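# Flip the upright steel cup mouth-down onto the plate

## Task

Invert the steel cup that currently has its opening facing up, so it ends up resting with its opening facing down on the bench plate, then release it.

## Robot and tools

Robot: two arms, left_arm and right_arm, each with a parallel two-finger gripper. The fingers extend along the gripper's own +z axis and close along its y axis. The reported gripper position is the spot between the finger pads, roughly 1 cm short of the tips.

World frame (used in results): origin on the table surface midway between the arms, +z up, +x out across the table, left_arm on the +y side. The arm names do not correspond to image sides. Printed hand positions may be slightly wrong, more so at long reach.

Row format (shared by execute_actions and move): one flat list of 14 numbers, each in [-1, 1]. First 7 belong to left_arm: dx, dy, dz, rx, ry, rz, opening; next 7 belong to right_arm in the same order. Always send all 14, even if one arm is idle. dx..rz are an offset, not a pose: a displacement from the gripper's measured pose, expressed in that gripper's own axes. Scale: 1.0 equals 0.6 m of translation or 180 degrees of rotation; rx, ry, rz form a single rotation vector. Opening is absolute, not an offset: +1 is fully open (0.094 m), -1 is closed.

execute_actions(actions): actions is a list of up to 15 actions; each action is a table of up to 15 rows, one row per control step of 1/30 s. If a table has fewer than 15 rows, its final row repeats to fill 15 steps. Every row in an action is measured from the gripper pose at the start of that action (for the first action in a call, the last pose a result reported), not from the preceding row. An empty list just returns state and images.

move(target, speed, blocking): target is one 14-number row; its offsets are relative to the pose in the most recent result showing one. Each gripper travels a straight line toward its target; both paths finish together, lasting 0.5 to 10 s (cut off at 10 s). Rotation takes the shorter direction. speed is the peak path speed in m/s, 0.002 to 0.5, default 0.25; turning is capped at twice that in rad/s. The opening is sent when the move begins. Paths ignore obstacles and the other arm; grippers lag, drift, and can overshoot speed, especially near full arm extension. Faster contact and targets set deeper past the contact point mean harder impacts. With blocking=false you get a result after 0.5 s while motion continues; until a result shows the move ended, further moves and execute_actions are rejected, so use wait or stop. The result adds a 'move:' line giving the outcome (done, off_target, moving, held, fault) plus limits: limits=paced means the commanded pose was clipped; limits=held means a safety check blocked some steps, after which the arm may surge faster than speed. An outcome naming one arm implies the other finished. Distances from each gripper to its target are reported.

wait(seconds): 0 to 10; arms hold their last command; a running move continues and the wait ends early when it finishes.

stop(): brakes a running move; needs stopping distance, more when fast. Fingers keep moving.

zoom_image(camera, region): closer look at a camera's latest image. region is [x0, y0, x1, y1] in pixels, origin top-left, at most 504 x 504. Cameras: cam_head_left, cam_head_right, cam_high, cam_low (504x504), cam_left_wrist, cam_right_wrist (616x616, fisheye). Calibration (K, distortion, T_world_to_cam) is provided and may be off by a few degrees/millimetres.

finished_scene(scene): ends the current scene (give its number) once the cup is inverted on the plate and released; irreversible.

Result lines: a state line 'left_arm: … | right_arm: …' with end_effector_position (metres) and end_effector_quat_wxyz in the world frame; 'Hand target' lines showing where each gripper is now being driven; Joint positions (last value is the measured finger opening in metres); grip_measured on the command scale; joint torques (include offsets, noise, friction, and are nonzero with no load); 'pose unreachable' when the clearance check altered a command; FAULT lines for arm stops; MOTOR HOT from 85 °C, with an OVER-TEMPERATURE FAULT at 100 °C that drops the arm until cooled.

Controller behaviour: each step, the commanded pose is clipped to within 70 mm and 16 degrees of the current measured pose; damped IK follows, favouring position over orientation. Large offsets may need several actions, and after an action the arm only continues up to its last clipped pose. Arms tend to settle a centimetre or more low; repeated zero offsets can let them sag. To hold an arm still, in a reply's first call send an offset back to the desired pose, then zeros, raising the aim if it stays low. Joint limits (rad): waist ±2.880, shoulder 0 to 3.142, elbow 0 to 3.019 (never fully straight), wrist pitch -1.693 to 1.571, wrist yaw ±1.571, wrist roll ±2.094.

Gripping: fingers go to where grip_measured would equal the commanded value. To hold, command roughly 0.03 below the grip_measured reading at contact; less squeezes more gently. Pads give about 50–62 N, less on thin parts, with a brief spike on first contact. Readings can be offset by about 1 mm per gripper.

Avoid: dropping or knocking anything off the table (fails the task), slamming or pressing hard, letting the arms collide or push on each other, and overheating by holding loads long. Expect occasional small tugs on held items or nudges on loose ones. The world keeps running while you compose replies, holding your last command. Faster, smoother, lower-effort solutions are preferred.

Each tool is called after "Call:" by a JSON object that holds its "name" and its "arguments", one argument or row to a line.

## Session

Call:
{"name": "execute_actions", "arguments": {
  "actions": []
}}

Scene clock: 0.00 s.
left_arm: end_effector_position=(+0.1491, +0.0284, +0.1406) grip_measured=+1.000 end_effector_quat_wxyz=(+0.472, +0.752, +0.254, -0.384) | right_arm: end_effector_position=(+0.3903, -0.3330, +0.3849) grip_measured=+1.000 end_effector_quat_wxyz=(+0.515, +0.575, +0.483, +0.414)
Joint positions: left_arm=[-0.591  0.979  0.257  0.074  1.125  1.162  0.094] | right_arm=[-0.066  0.657  0.66  -0.136  0.305  1.59   0.094]
Joint velocities: left_arm=[-0.005 -0.015  0.017 -0.022 -0.051 -0.037  0.   ] | right_arm=[ 0.015 -0.005  0.002 -0.027 -0.095 -0.037  0.   ]
Joint torques (N m, as the arm reports them, + toward a larger angle): no reading
Motor temperatures (°C, as the motors report them): left_arm=[25 26 23 25 24 26] | right_arm=[25 24 23 22 23 24]
Hand target (left_arm): +0.155, +0.023, +0.150; +0.481, +0.752, +0.246, -0.379
Hand target (right_arm): +0.391, -0.333, +0.402; +0.521, +0.569, +0.474, +0.424

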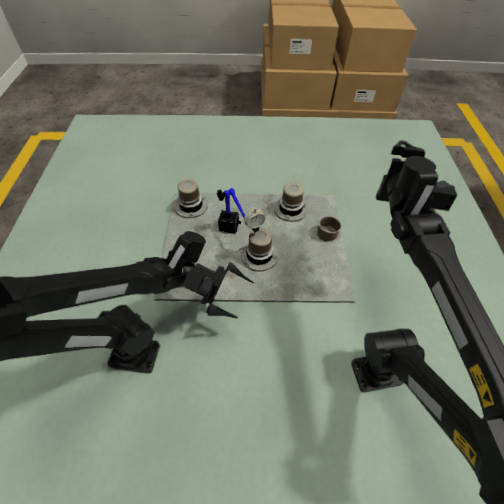

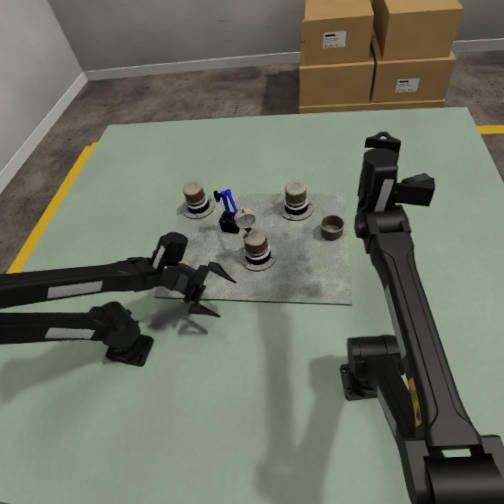

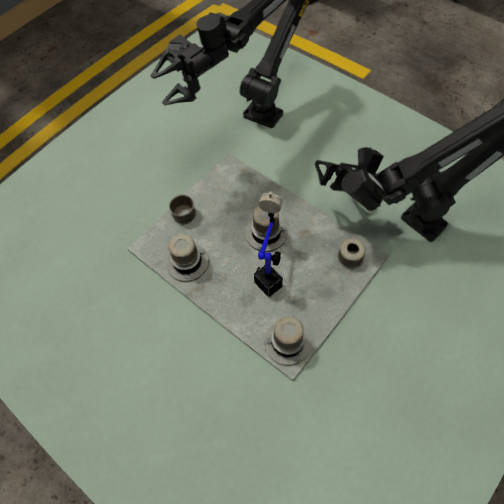

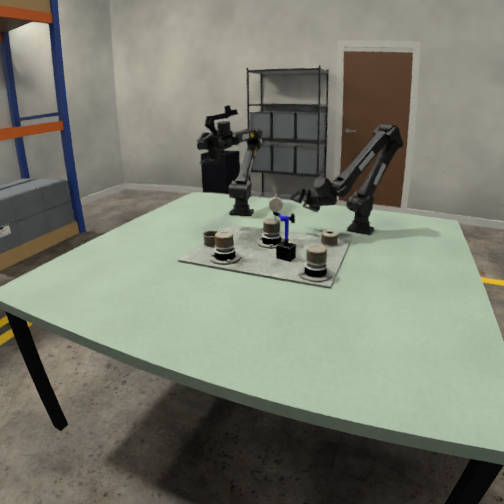

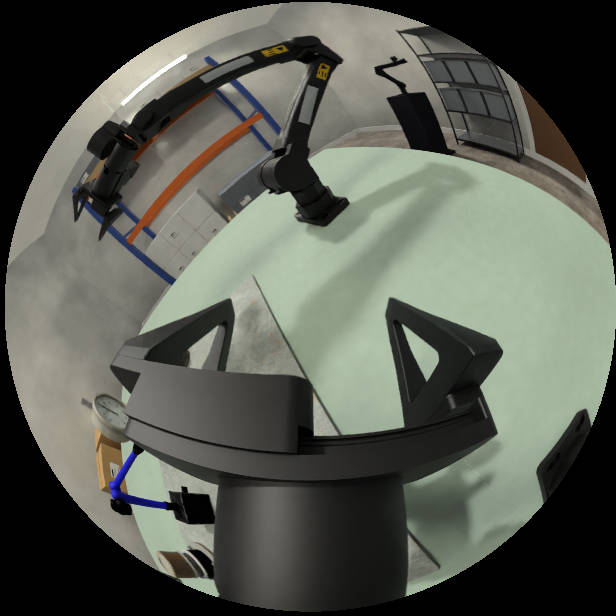

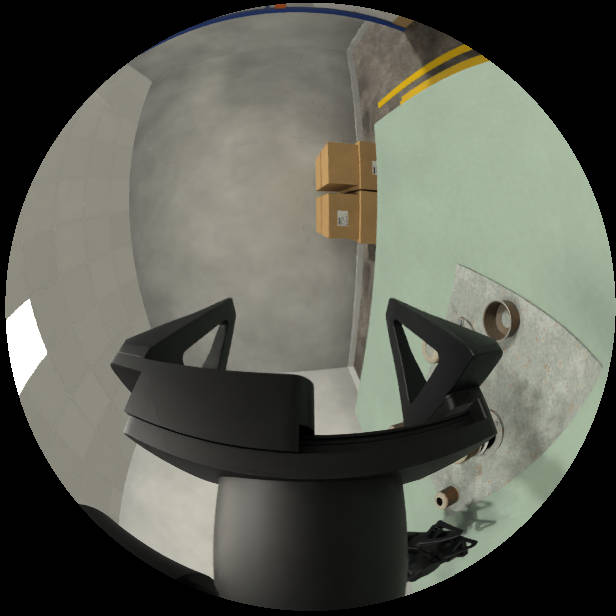

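Call:
{"name": "move", "arguments": {
  "target": [0,0,0,0,0,0,1,-0.14,-0.29,0.107,0,0.33,0,1]
}}

Call:
{"name": "move", "arguments": {
  "target": [0,0,0,0,0,0,1,0,0,0,0,0,0.5,1]
}}

Call:
{"name": "zoom_image", "arguments": {
  "camera": "cam_head_left",
  "region": [250,150,450,300]
}}

Scene clock: 13.53 s.
left_arm: end_effector_position=(+0.1491, +0.0284, +0.1406) grip_measured=+1.000 end_effector_quat_wxyz=(+0.472, +0.752, +0.254, -0.384) | right_arm: end_effector_position=(+0.4043, -0.4134, +0.1962) grip_measured=+1.000 end_effector_quat_wxyz=(+0.192, +0.313, +0.653, +0.663)
Joint positions: left_arm=[-0.591  0.979  0.257  0.074  1.125  1.162  0.094] | right_arm=[-0.83   1.405  0.614  0.236 -1.48   1.183  0.094]
Joint velocities: left_arm=[-0.005 -0.005  0.002  0.022  0.022 -0.066  0.   ] | right_arm=[ 0.005  0.015  0.061 -0.291 -0.051 -0.315  0.   ]
Joint torques (N m, as the arm reports them, + toward a larger angle): left_arm=[ 2.35 -3.94  7.51  1.33  0.57 -0.05] | right_arm=[ -1.11 -10.24  10.5    0.79  -0.43  -0.23]
Motor temperatures (°C, as the motors report them): left_arm=[25 26 24 25 25 26] | right_arm=[25 24 26 22 23 24]
Hand target (left_arm): +0.149, +0.028, +0.141; +0.472, +0.752, +0.254, -0.384
Hand target (right_arm): +0.414, -0.423, +0.209; +0.215, +0.293, +0.661, +0.656
Off the commanded pose (left_arm): 0.000 m, 0 deg.
Off the commanded pose (right_arm): 0.020 m, 4 deg.
move: off_target (right_arm)
camera_calibration (this result's frames):
cam_right_wrist: T_world_to_cam=[[-0.144738, 0.0690437, -0.987058, 0.280582], [-0.984362, 0.0911886, 0.150721, 0.410629], [0.100415, 0.993437, 0.0547655, 0.486452], [0, 0, 0, 1]] pos_world=[0.395971, -0.540077, 0.188419]

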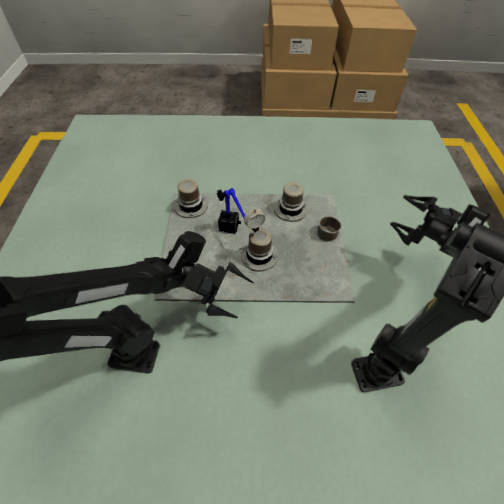

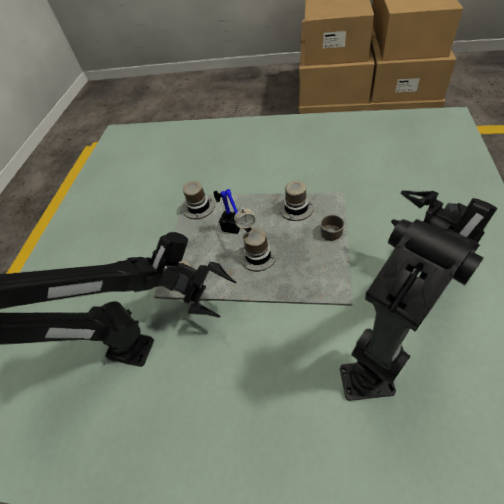

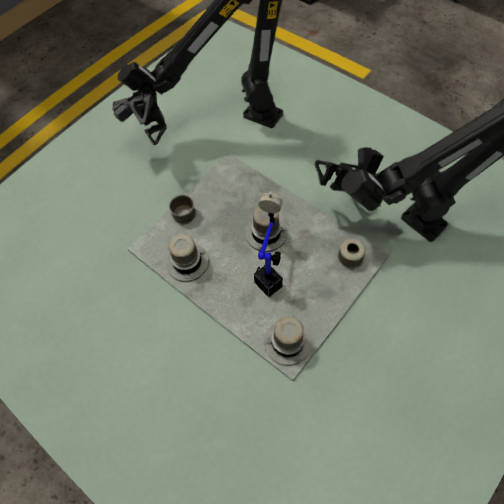

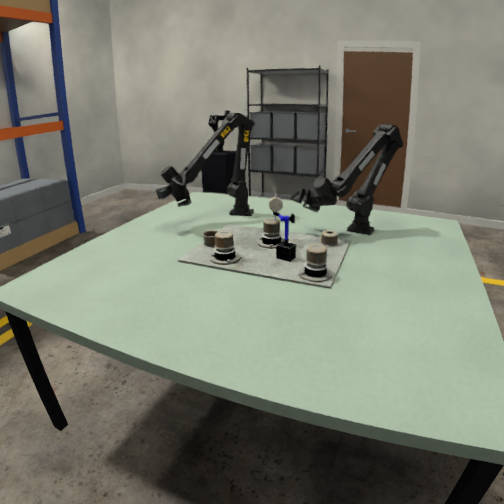

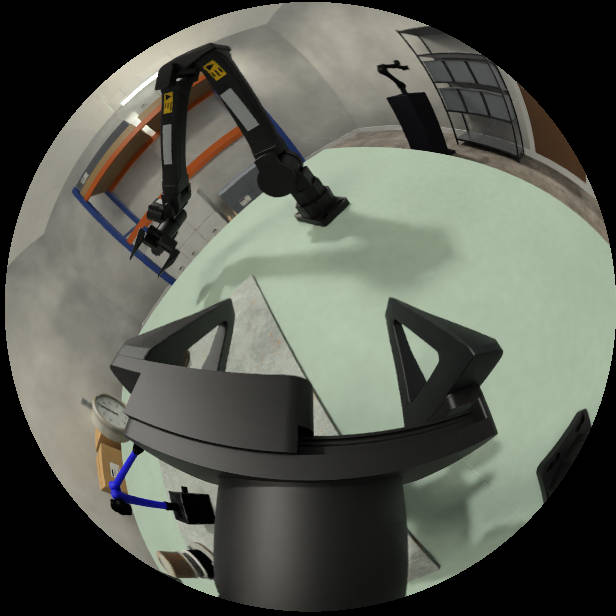

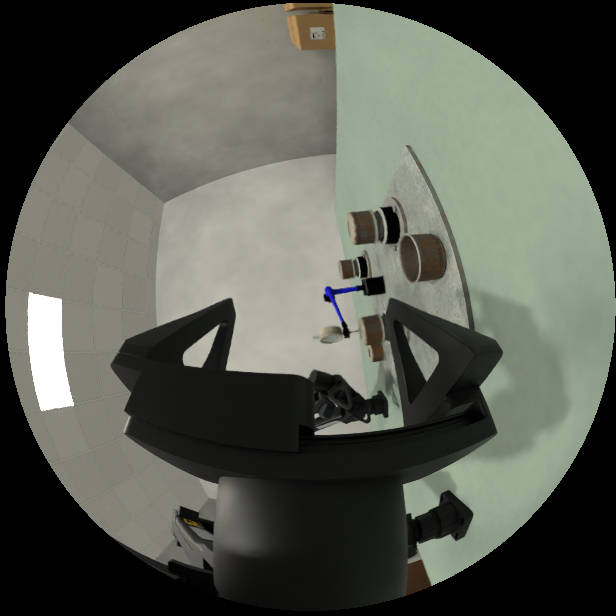

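Scene clock: 17.10 s.
left_arm: end_effector_position=(+0.1491, +0.0284, +0.1406) grip_measured=+1.000 end_effector_quat_wxyz=(+0.472, +0.752, +0.254, -0.384) | right_arm: end_effector_position=(+0.3927, -0.4042, +0.1906) grip_measured=+1.000 end_effector_quat_wxyz=(-0.344, +0.681, +0.263, +0.590)
Joint positions: left_arm=[-0.591  0.979  0.257  0.074  1.125  1.162  0.094] | right_arm=[-0.83   1.423  0.733 -0.541 -1.501  2.07   0.094]
Joint velocities: left_arm=[-0.005 -0.015  0.002  0.002 -0.022  0.007  0.   ] | right_arm=[-0.005 -0.024 -0.007 -0.012  0.081 -0.051  0.   ]
Joint torques (N m, as the arm reports them, + toward a larger angle): left_arm=[ 2.31 -3.98  7.51  1.33  0.57 -0.04] | right_arm=[-1.1  -8.57 10.42  0.14 -0.85  0.13]
Motor temperatures (°C, as the motors report them): left_arm=[25 26 25 25 25 26] | right_arm=[25 24 26 22 23 24]
Hand target (left_arm): +0.149, +0.028, +0.141; +0.472, +0.752, +0.254, -0.384
Hand target (right_arm): +0.403, -0.414, +0.196; -0.345, +0.682, +0.260, +0.591
Off the commanded pose (left_arm): 0.000 m, 0 deg.
Off the commanded pose (right_arm): 0.016 m, 3 deg.
joint sent to its limit (right arm) — the command would take joint 6 (wrist roll) past its upper limit, so that joint was sent only as far as its limit.
move: off_target (right_arm)
camera_calibration (this result's frames):
cam_right_wrist: T_world_to_cam=[[-0.764944, 0.627246, 0.146369, 0.525863], [-0.245945, -0.494474, 0.83367, -0.257721], [0.595292, 0.601712, 0.532513, 0.0350145], [0, 0, 0, 1]] pos_world=[0.318027, -0.478351, 0.119239]

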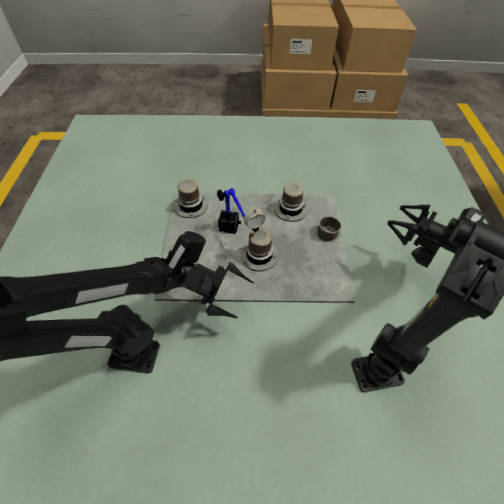

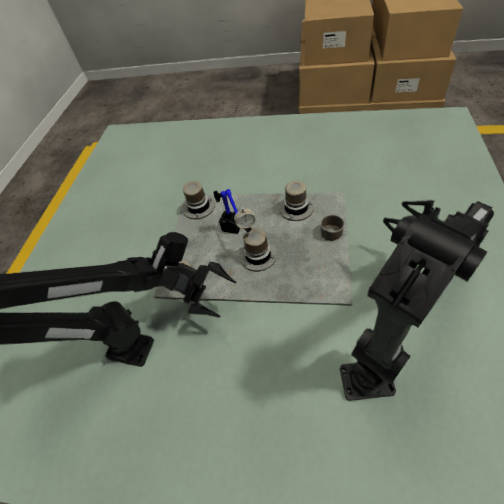

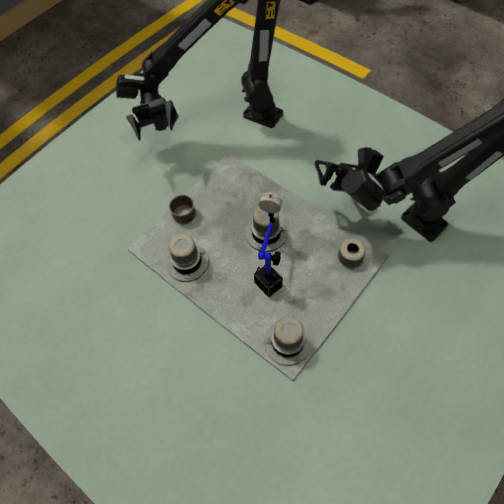

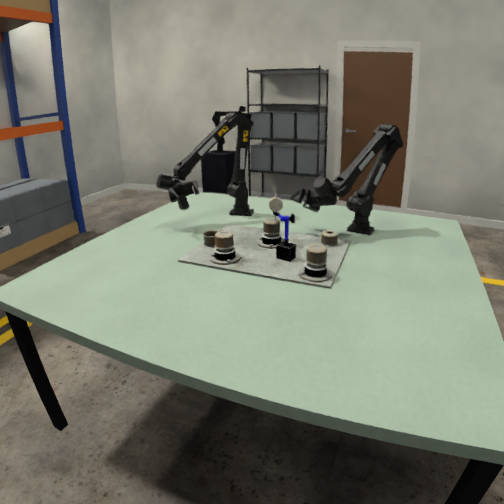

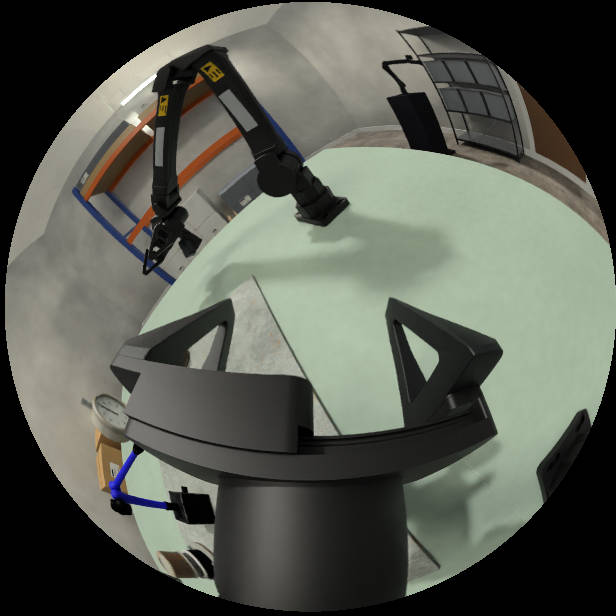

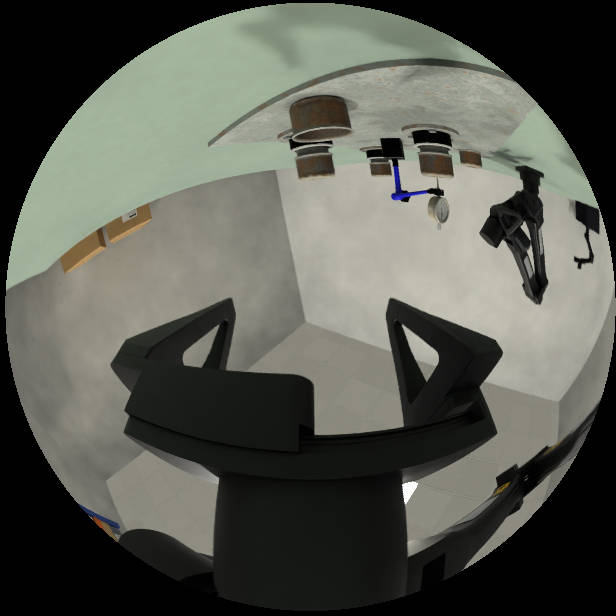

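Region (250, 150, 450, 300) of cam_head_left's 504x504 image, scaled by 2.520, with more detail than that image has; it fills the top 378 rows of this view, and the rest is white.

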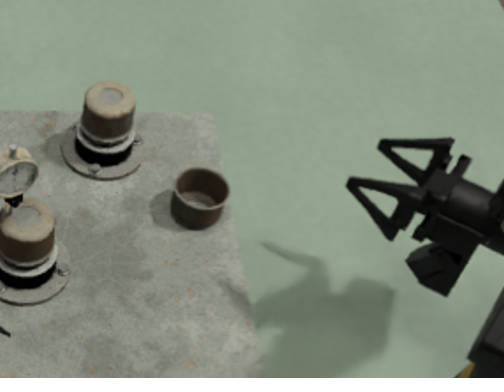

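Call:
{"name": "move", "arguments": {
  "target": [0,0,0,0,0,0,1,0,0,0,0,-0.2,-0.6,1],
  "speed": 0.4
}}

Scene clock: 34.43 s.
left_arm: end_effector_position=(+0.1491, +0.0284, +0.1406) grip_measured=+1.000 end_effector_quat_wxyz=(+0.472, +0.752, +0.254, -0.384) | right_arm: end_effector_position=(+0.3913, -0.4060, +0.1829) grip_measured=+1.000 end_effector_quat_wxyz=(+0.336, +0.334, +0.775, +0.419)
Joint positions: left_arm=[-0.591  0.979  0.257  0.074  1.125  1.162  0.094] | right_arm=[-0.735  1.093  0.567 -0.222 -0.899  0.672  0.094]
Joint velocities: left_arm=[ 0.005 -0.005 -0.007 -0.022  0.051 -0.051  0.   ] | right_arm=[-0.015  0.005  0.002  0.012  0.051 -0.11   0.   ]
Joint torques (N m, as the arm reports them, + toward a larger angle): left_arm=[ 2.35 -3.96  7.52  1.34  0.57 -0.04] | right_arm=[-0.36 -7.92  8.91  1.92 -0.32 -0.24]
Motor temperatures (°C, as the motors report them): left_arm=[25 26 25 25 25 26] | right_arm=[25 24 27 22 24 24]
Hand target (left_arm): +0.149, +0.028, +0.141; +0.472, +0.752, +0.254, -0.384
Hand target (right_arm): +0.393, -0.404, +0.189; +0.349, +0.318, +0.778, +0.414
Off the commanded pose (left_arm): 0.000 m, 0 deg.
Off the commanded pose (right_arm): 0.008 m, 3 deg.
move: off_target (right_arm)
camera_calibration (this result's frames):
cam_right_wrist: T_world_to_cam=[[-0.227749, -0.434072, -0.871615, 0.0721351], [-0.921228, 0.38599, 0.0484862, 0.512822], [0.315388, 0.813999, -0.487788, 0.423399], [0, 0, 0, 1]] pos_world=[0.35532, -0.511278, 0.244538]

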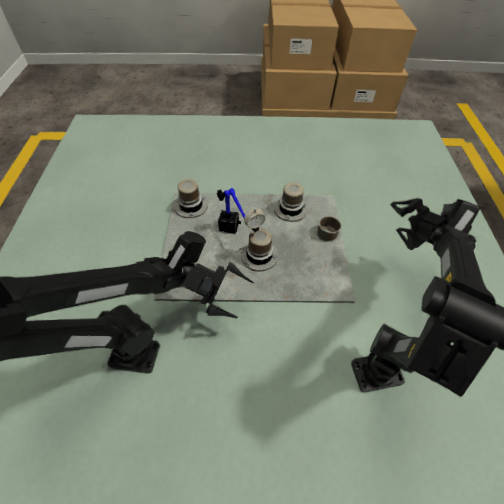

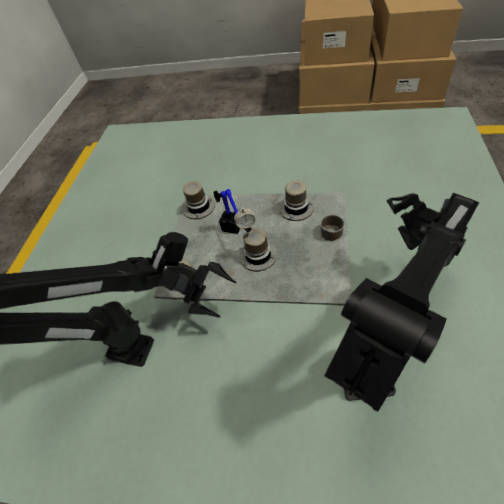

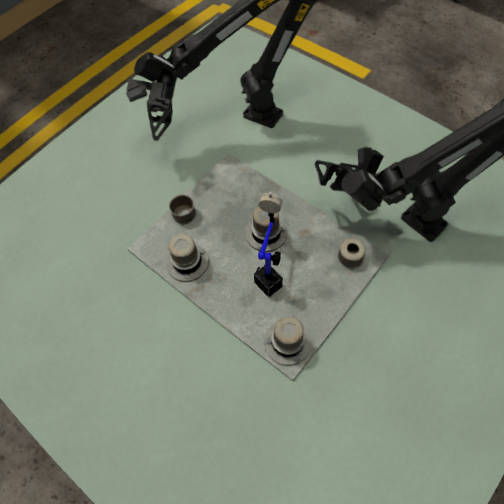

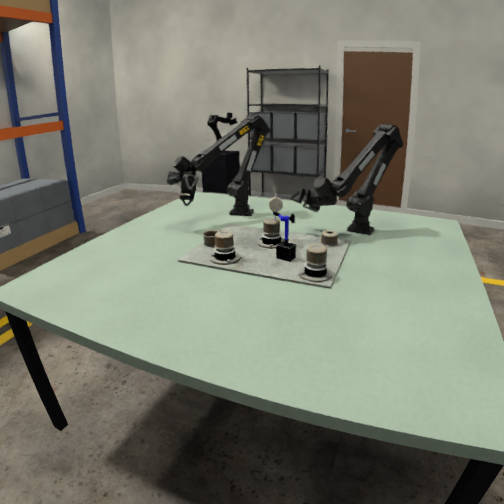

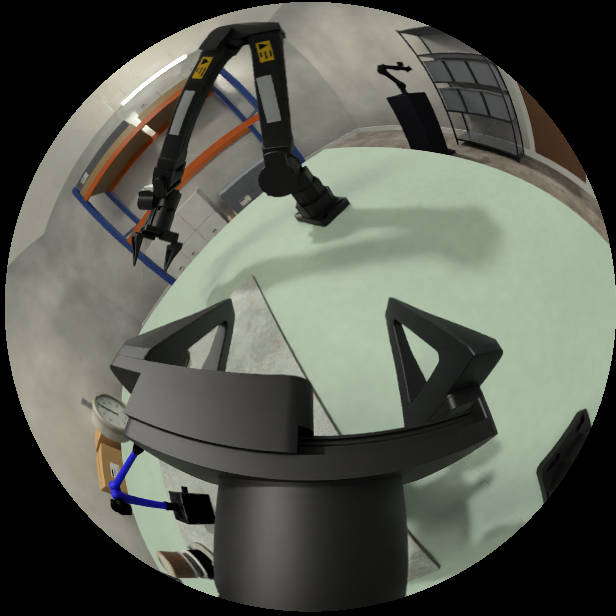

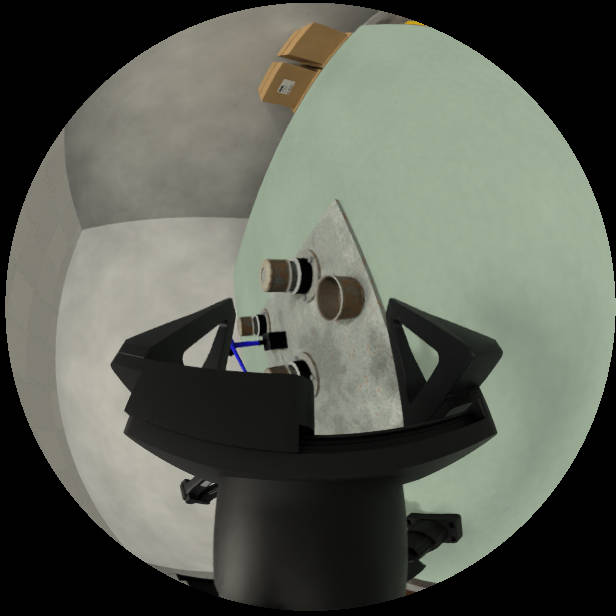

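Call:
{"name": "move", "arguments": {
  "target": [0,0,0,0,0,0,1,0.297,-0.033,0.09,0.072,-0.164,-0.358,1],
  "speed": 0.4
}}

Scene clock: 41.83 s.
left_arm: end_effector_position=(+0.1491, +0.0284, +0.1406) grip_measured=+1.000 end_effector_quat_wxyz=(+0.472, +0.752, +0.254, -0.384) | right_arm: end_effector_position=(+0.3329, -0.2537, +0.1034) grip_measured=+1.000 end_effector_quat_wxyz=(+0.643, +0.002, +0.766, -0.002)
Joint positions: left_arm=[-0.591  0.979  0.257  0.074  1.125  1.162  0.094] | right_arm=[0.248 1.321 0.033 1.096 0.426 0.079 0.094]
Joint velocities: left_arm=[ 0.015 -0.015 -0.007 -0.002  0.051 -0.007  0.   ] | right_arm=[-0.005  0.005 -0.012 -0.002  0.022  0.007  0.   ]
Joint torques (N m, as the arm reports them, + toward a larger angle): left_arm=[ 2.32 -3.96  7.52  1.33  0.57 -0.04] | right_arm=[-0.65 -2.86  3.77  2.36  0.12 -0.14]
Motor temperatures (°C, as the motors report them): left_arm=[25 26 25 25 25 26] | right_arm=[25 24 27 22 23 24]
Hand target (left_arm): +0.149, +0.028, +0.141; +0.472, +0.752, +0.254, -0.384
Hand target (right_arm): +0.332, -0.254, +0.101; +0.641, -0.006, +0.767, -0.009
Off the commanded pose (left_arm): 0.000 m, 0 deg.
Off the commanded pose (right_arm): 0.006 m, 0 deg.
move: done
camera_calibration (this result's frames):
cam_right_wrist: T_world_to_cam=[[-0.00105125, -0.999936, 0.0112378, -0.254627], [-0.724347, -0.00698629, -0.6894, 0.315143], [0.689435, -0.00886478, -0.724294, -0.0297322], [0, 0, 0, 1]] pos_world=[0.248504, -0.252673, 0.198586]

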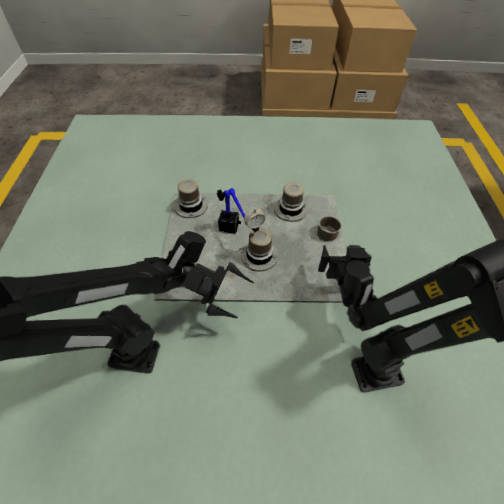

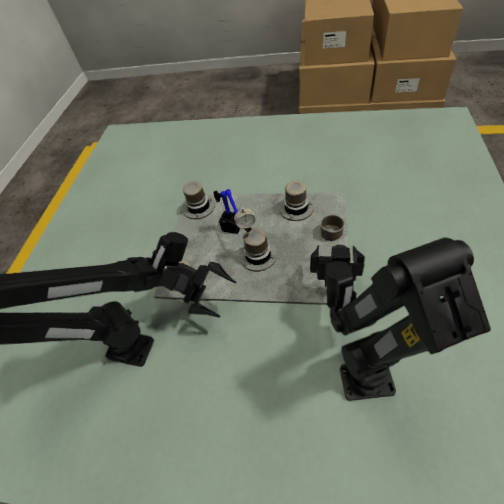

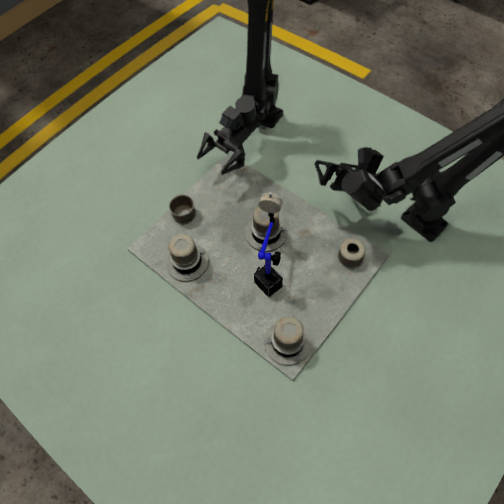

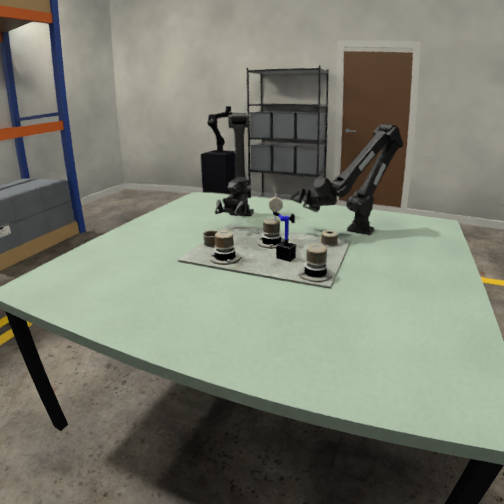

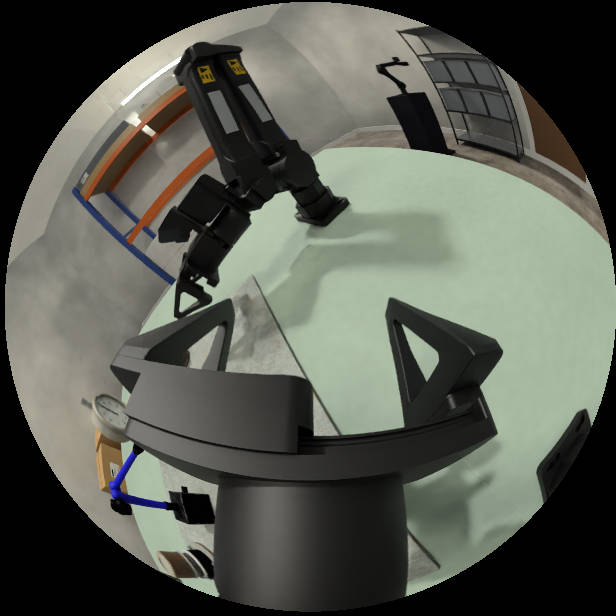

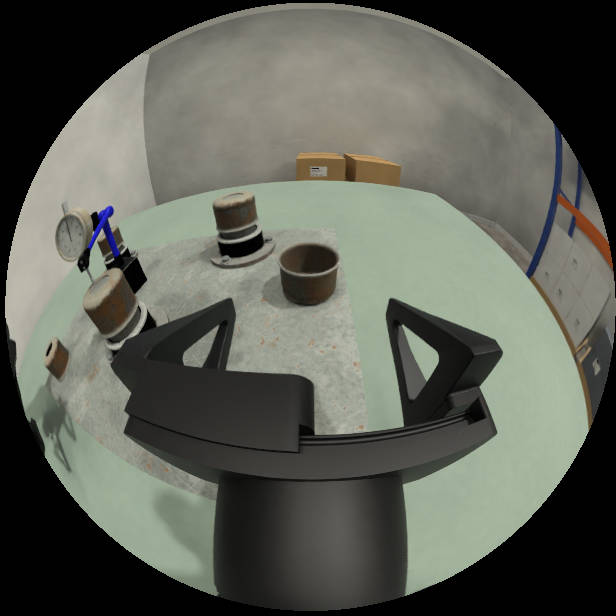

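Call:
{"name": "move", "arguments": {
  "target": [0,0,0,0,0,0,1,0.095,0,0.135,0,0,0,1]
}}

Call:
{"name": "move", "arguments": {
  "target": [0,0,0,0,0,0,1,-0.02,0,0.105,0,0,0,1],
  "speed": 0.1
}}

Scene clock: 46.00 s.
left_arm: end_effector_position=(+0.1491, +0.0284, +0.1406) grip_measured=+1.000 end_effector_quat_wxyz=(+0.472, +0.752, +0.254, -0.384) | right_arm: end_effector_position=(+0.4039, -0.2510, +0.0352) grip_measured=+1.000 end_effector_quat_wxyz=(+0.640, +0.007, +0.768, +0.003)
Joint positions: left_arm=[-0.591  0.979  0.257  0.074  1.125  1.162  0.094] | right_arm=[0.135 1.943 0.229 1.522 0.312 0.074 0.094]
Joint velocities: left_arm=[-0.005  0.005  0.007 -0.002  0.037 -0.037  0.   ] | right_arm=[-0.015 -0.005  0.007 -0.012 -0.037 -0.051  0.   ]
Joint torques (N m, as the arm reports them, + toward a larger angle): left_arm=[ 2.33 -3.96  7.53  1.32  0.57 -0.05] | right_arm=[-1.17 -9.63  0.03  2.45 -0.06 -0.14]
Motor temperatures (°C, as the motors report them): left_arm=[25 26 25 25 25 26] | right_arm=[25 24 26 22 23 24]
Hand target (left_arm): +0.149, +0.028, +0.141; +0.472, +0.752, +0.254, -0.384
Hand target (right_arm): +0.403, -0.253, +0.036; +0.642, +0.003, +0.766, -0.001
Off the commanded pose (left_arm): 0.000 m, 0 deg.
Off the commanded pose (right_arm): 0.004 m, 1 deg.
move: done
camera_calibration (this result's frames):
cam_right_wrist: T_world_to_cam=[[-0.0017753, -0.999991, -0.00372529, -0.250218], [-0.729765, 0.00384251, -0.683688, 0.324237], [0.683696, 0.00150483, -0.729765, -0.122997], [0, 0, 0, 1]] pos_world=[0.320265, -0.251277, 0.130986]

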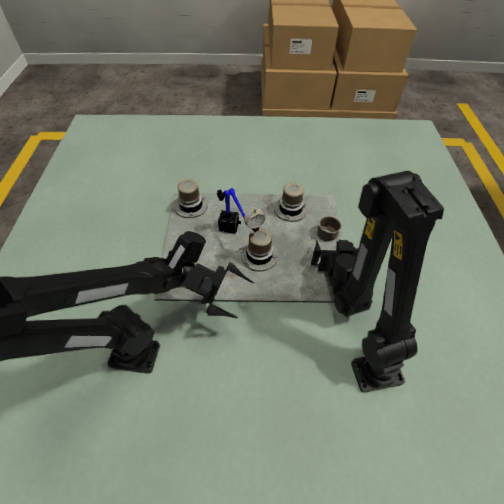

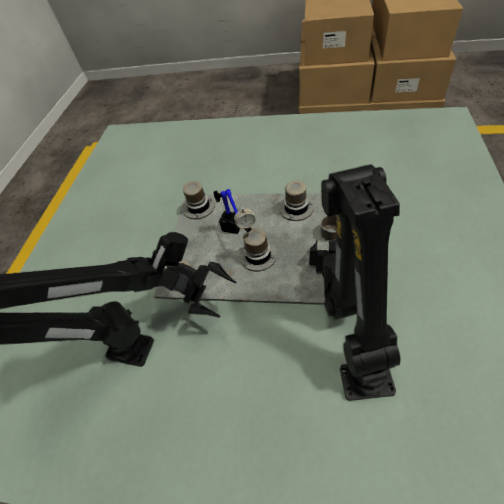

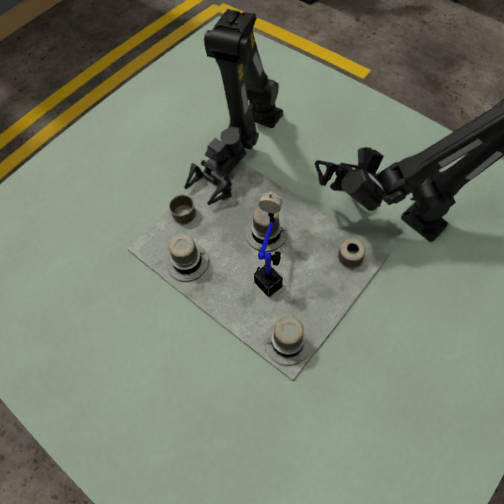

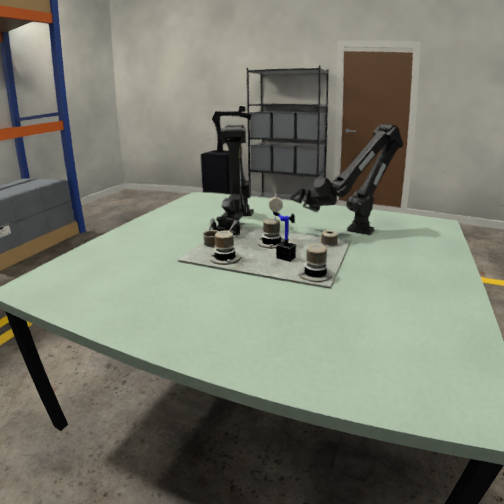

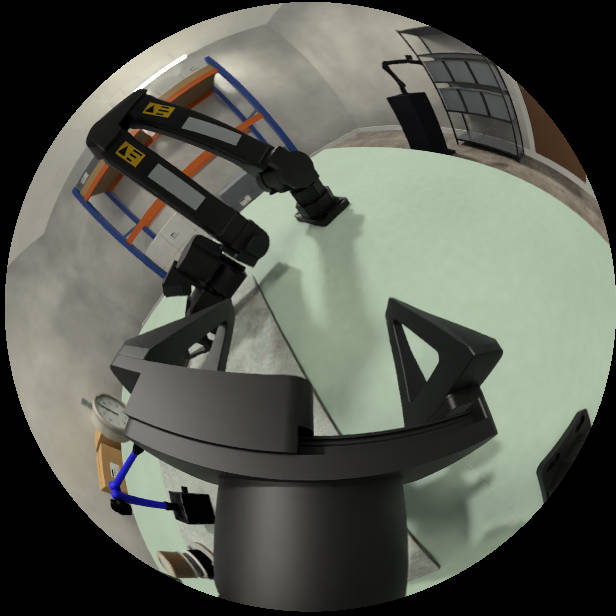

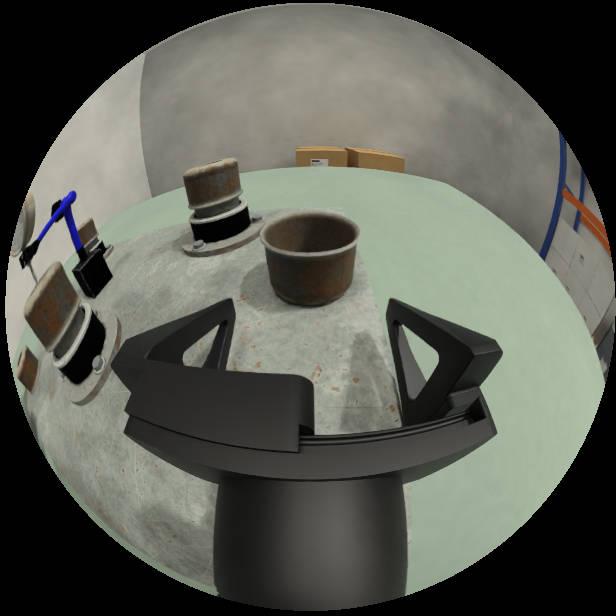

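Scene clock: 46.97 s.
left_arm: end_effector_position=(+0.1491, +0.0284, +0.1406) grip_measured=+1.000 end_effector_quat_wxyz=(+0.472, +0.752, +0.254, -0.384) | right_arm: end_effector_position=(+0.4635, -0.2499, +0.0317) grip_measured=+1.000 end_effector_quat_wxyz=(+0.637, +0.009, +0.771, +0.007)
Joint positions: left_arm=[-0.591  0.979  0.257  0.074  1.125  1.162  0.094] | right_arm=[0.074 1.933 0.379 1.359 0.25  0.071 0.094]
Joint velocities: left_arm=[-0.015 -0.005 -0.017  0.007  0.022 -0.066  0.   ] | right_arm=[-0.005  0.015 -0.002  0.012 -0.066  0.007  0.   ]
Joint torques (N m, as the arm reports them, + toward a larger angle): left_arm=[ 2.34 -3.96  7.51  1.33  0.57 -0.04] | right_arm=[ -1.15 -13.04   2.33   1.24  -0.07  -0.09]
Motor temperatures (°C, as the motors report them): left_arm=[25 26 25 25 25 26] | right_arm=[25 24 26 22 23 24]
Hand target (left_arm): +0.149, +0.028, +0.141; +0.472, +0.752, +0.254, -0.384
Hand target (right_arm): +0.468, -0.251, +0.036; +0.640, +0.007, +0.768, +0.004
Off the commanded pose (left_arm): 0.000 m, 0 deg.
Off the commanded pose (right_arm): 0.006 m, 1 deg.
move: done
camera_calibration (this result's frames):
cam_right_wrist: T_world_to_cam=[[-0.000213566, -0.999933, -0.0115718, -0.249539], [-0.734565, 0.00800877, -0.678491, 0.368523], [0.678539, 0.00835532, -0.734517, -0.162021], [0, 0, 0, 1]] pos_world=[0.380588, -0.25112, 0.128145]

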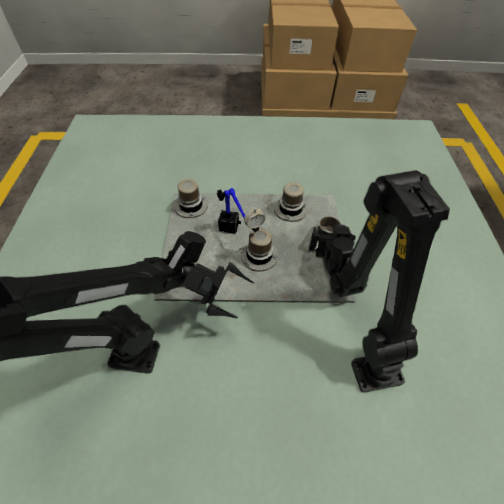

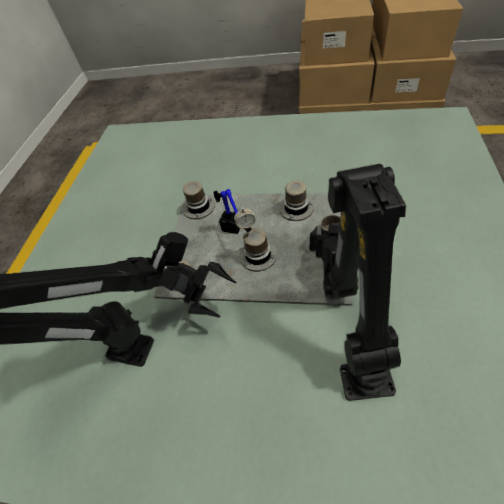

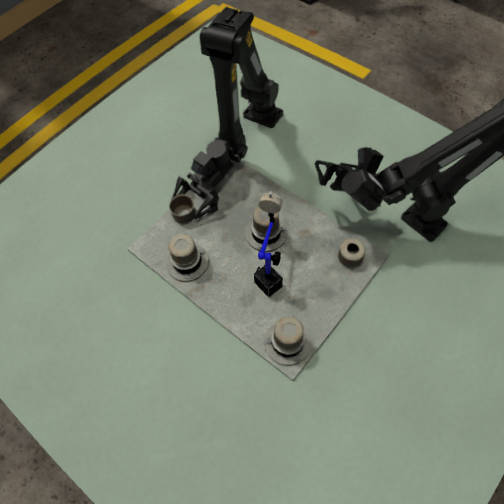

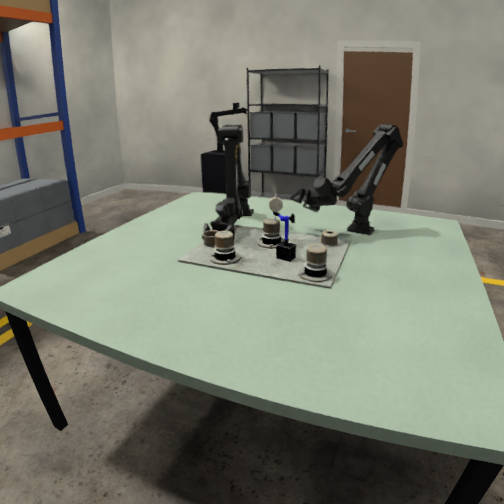

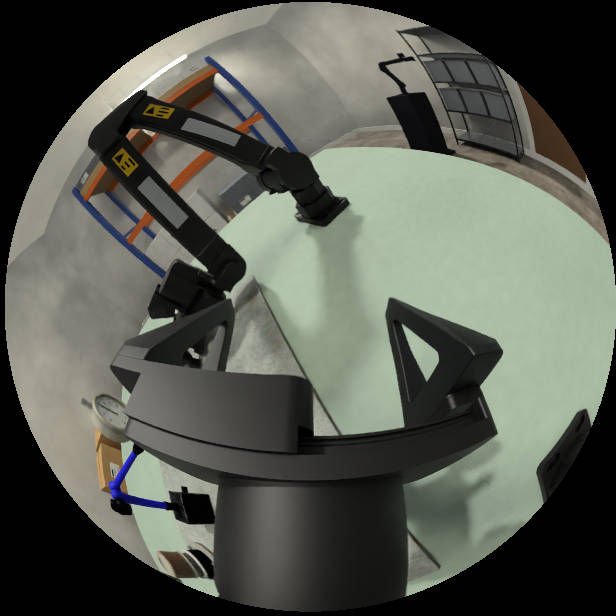

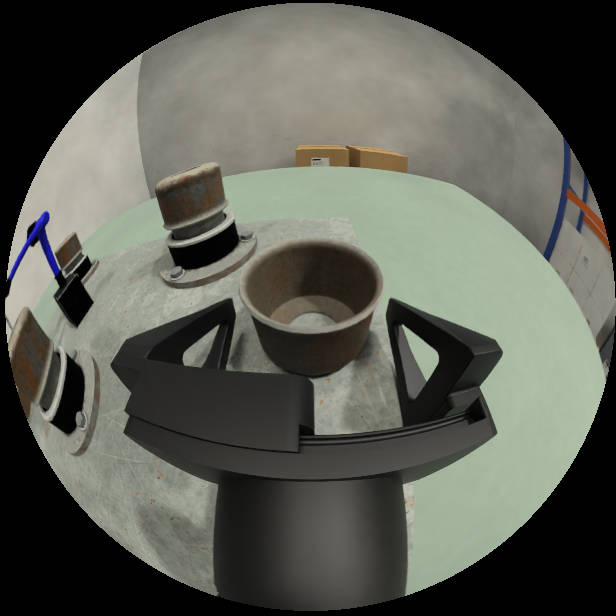

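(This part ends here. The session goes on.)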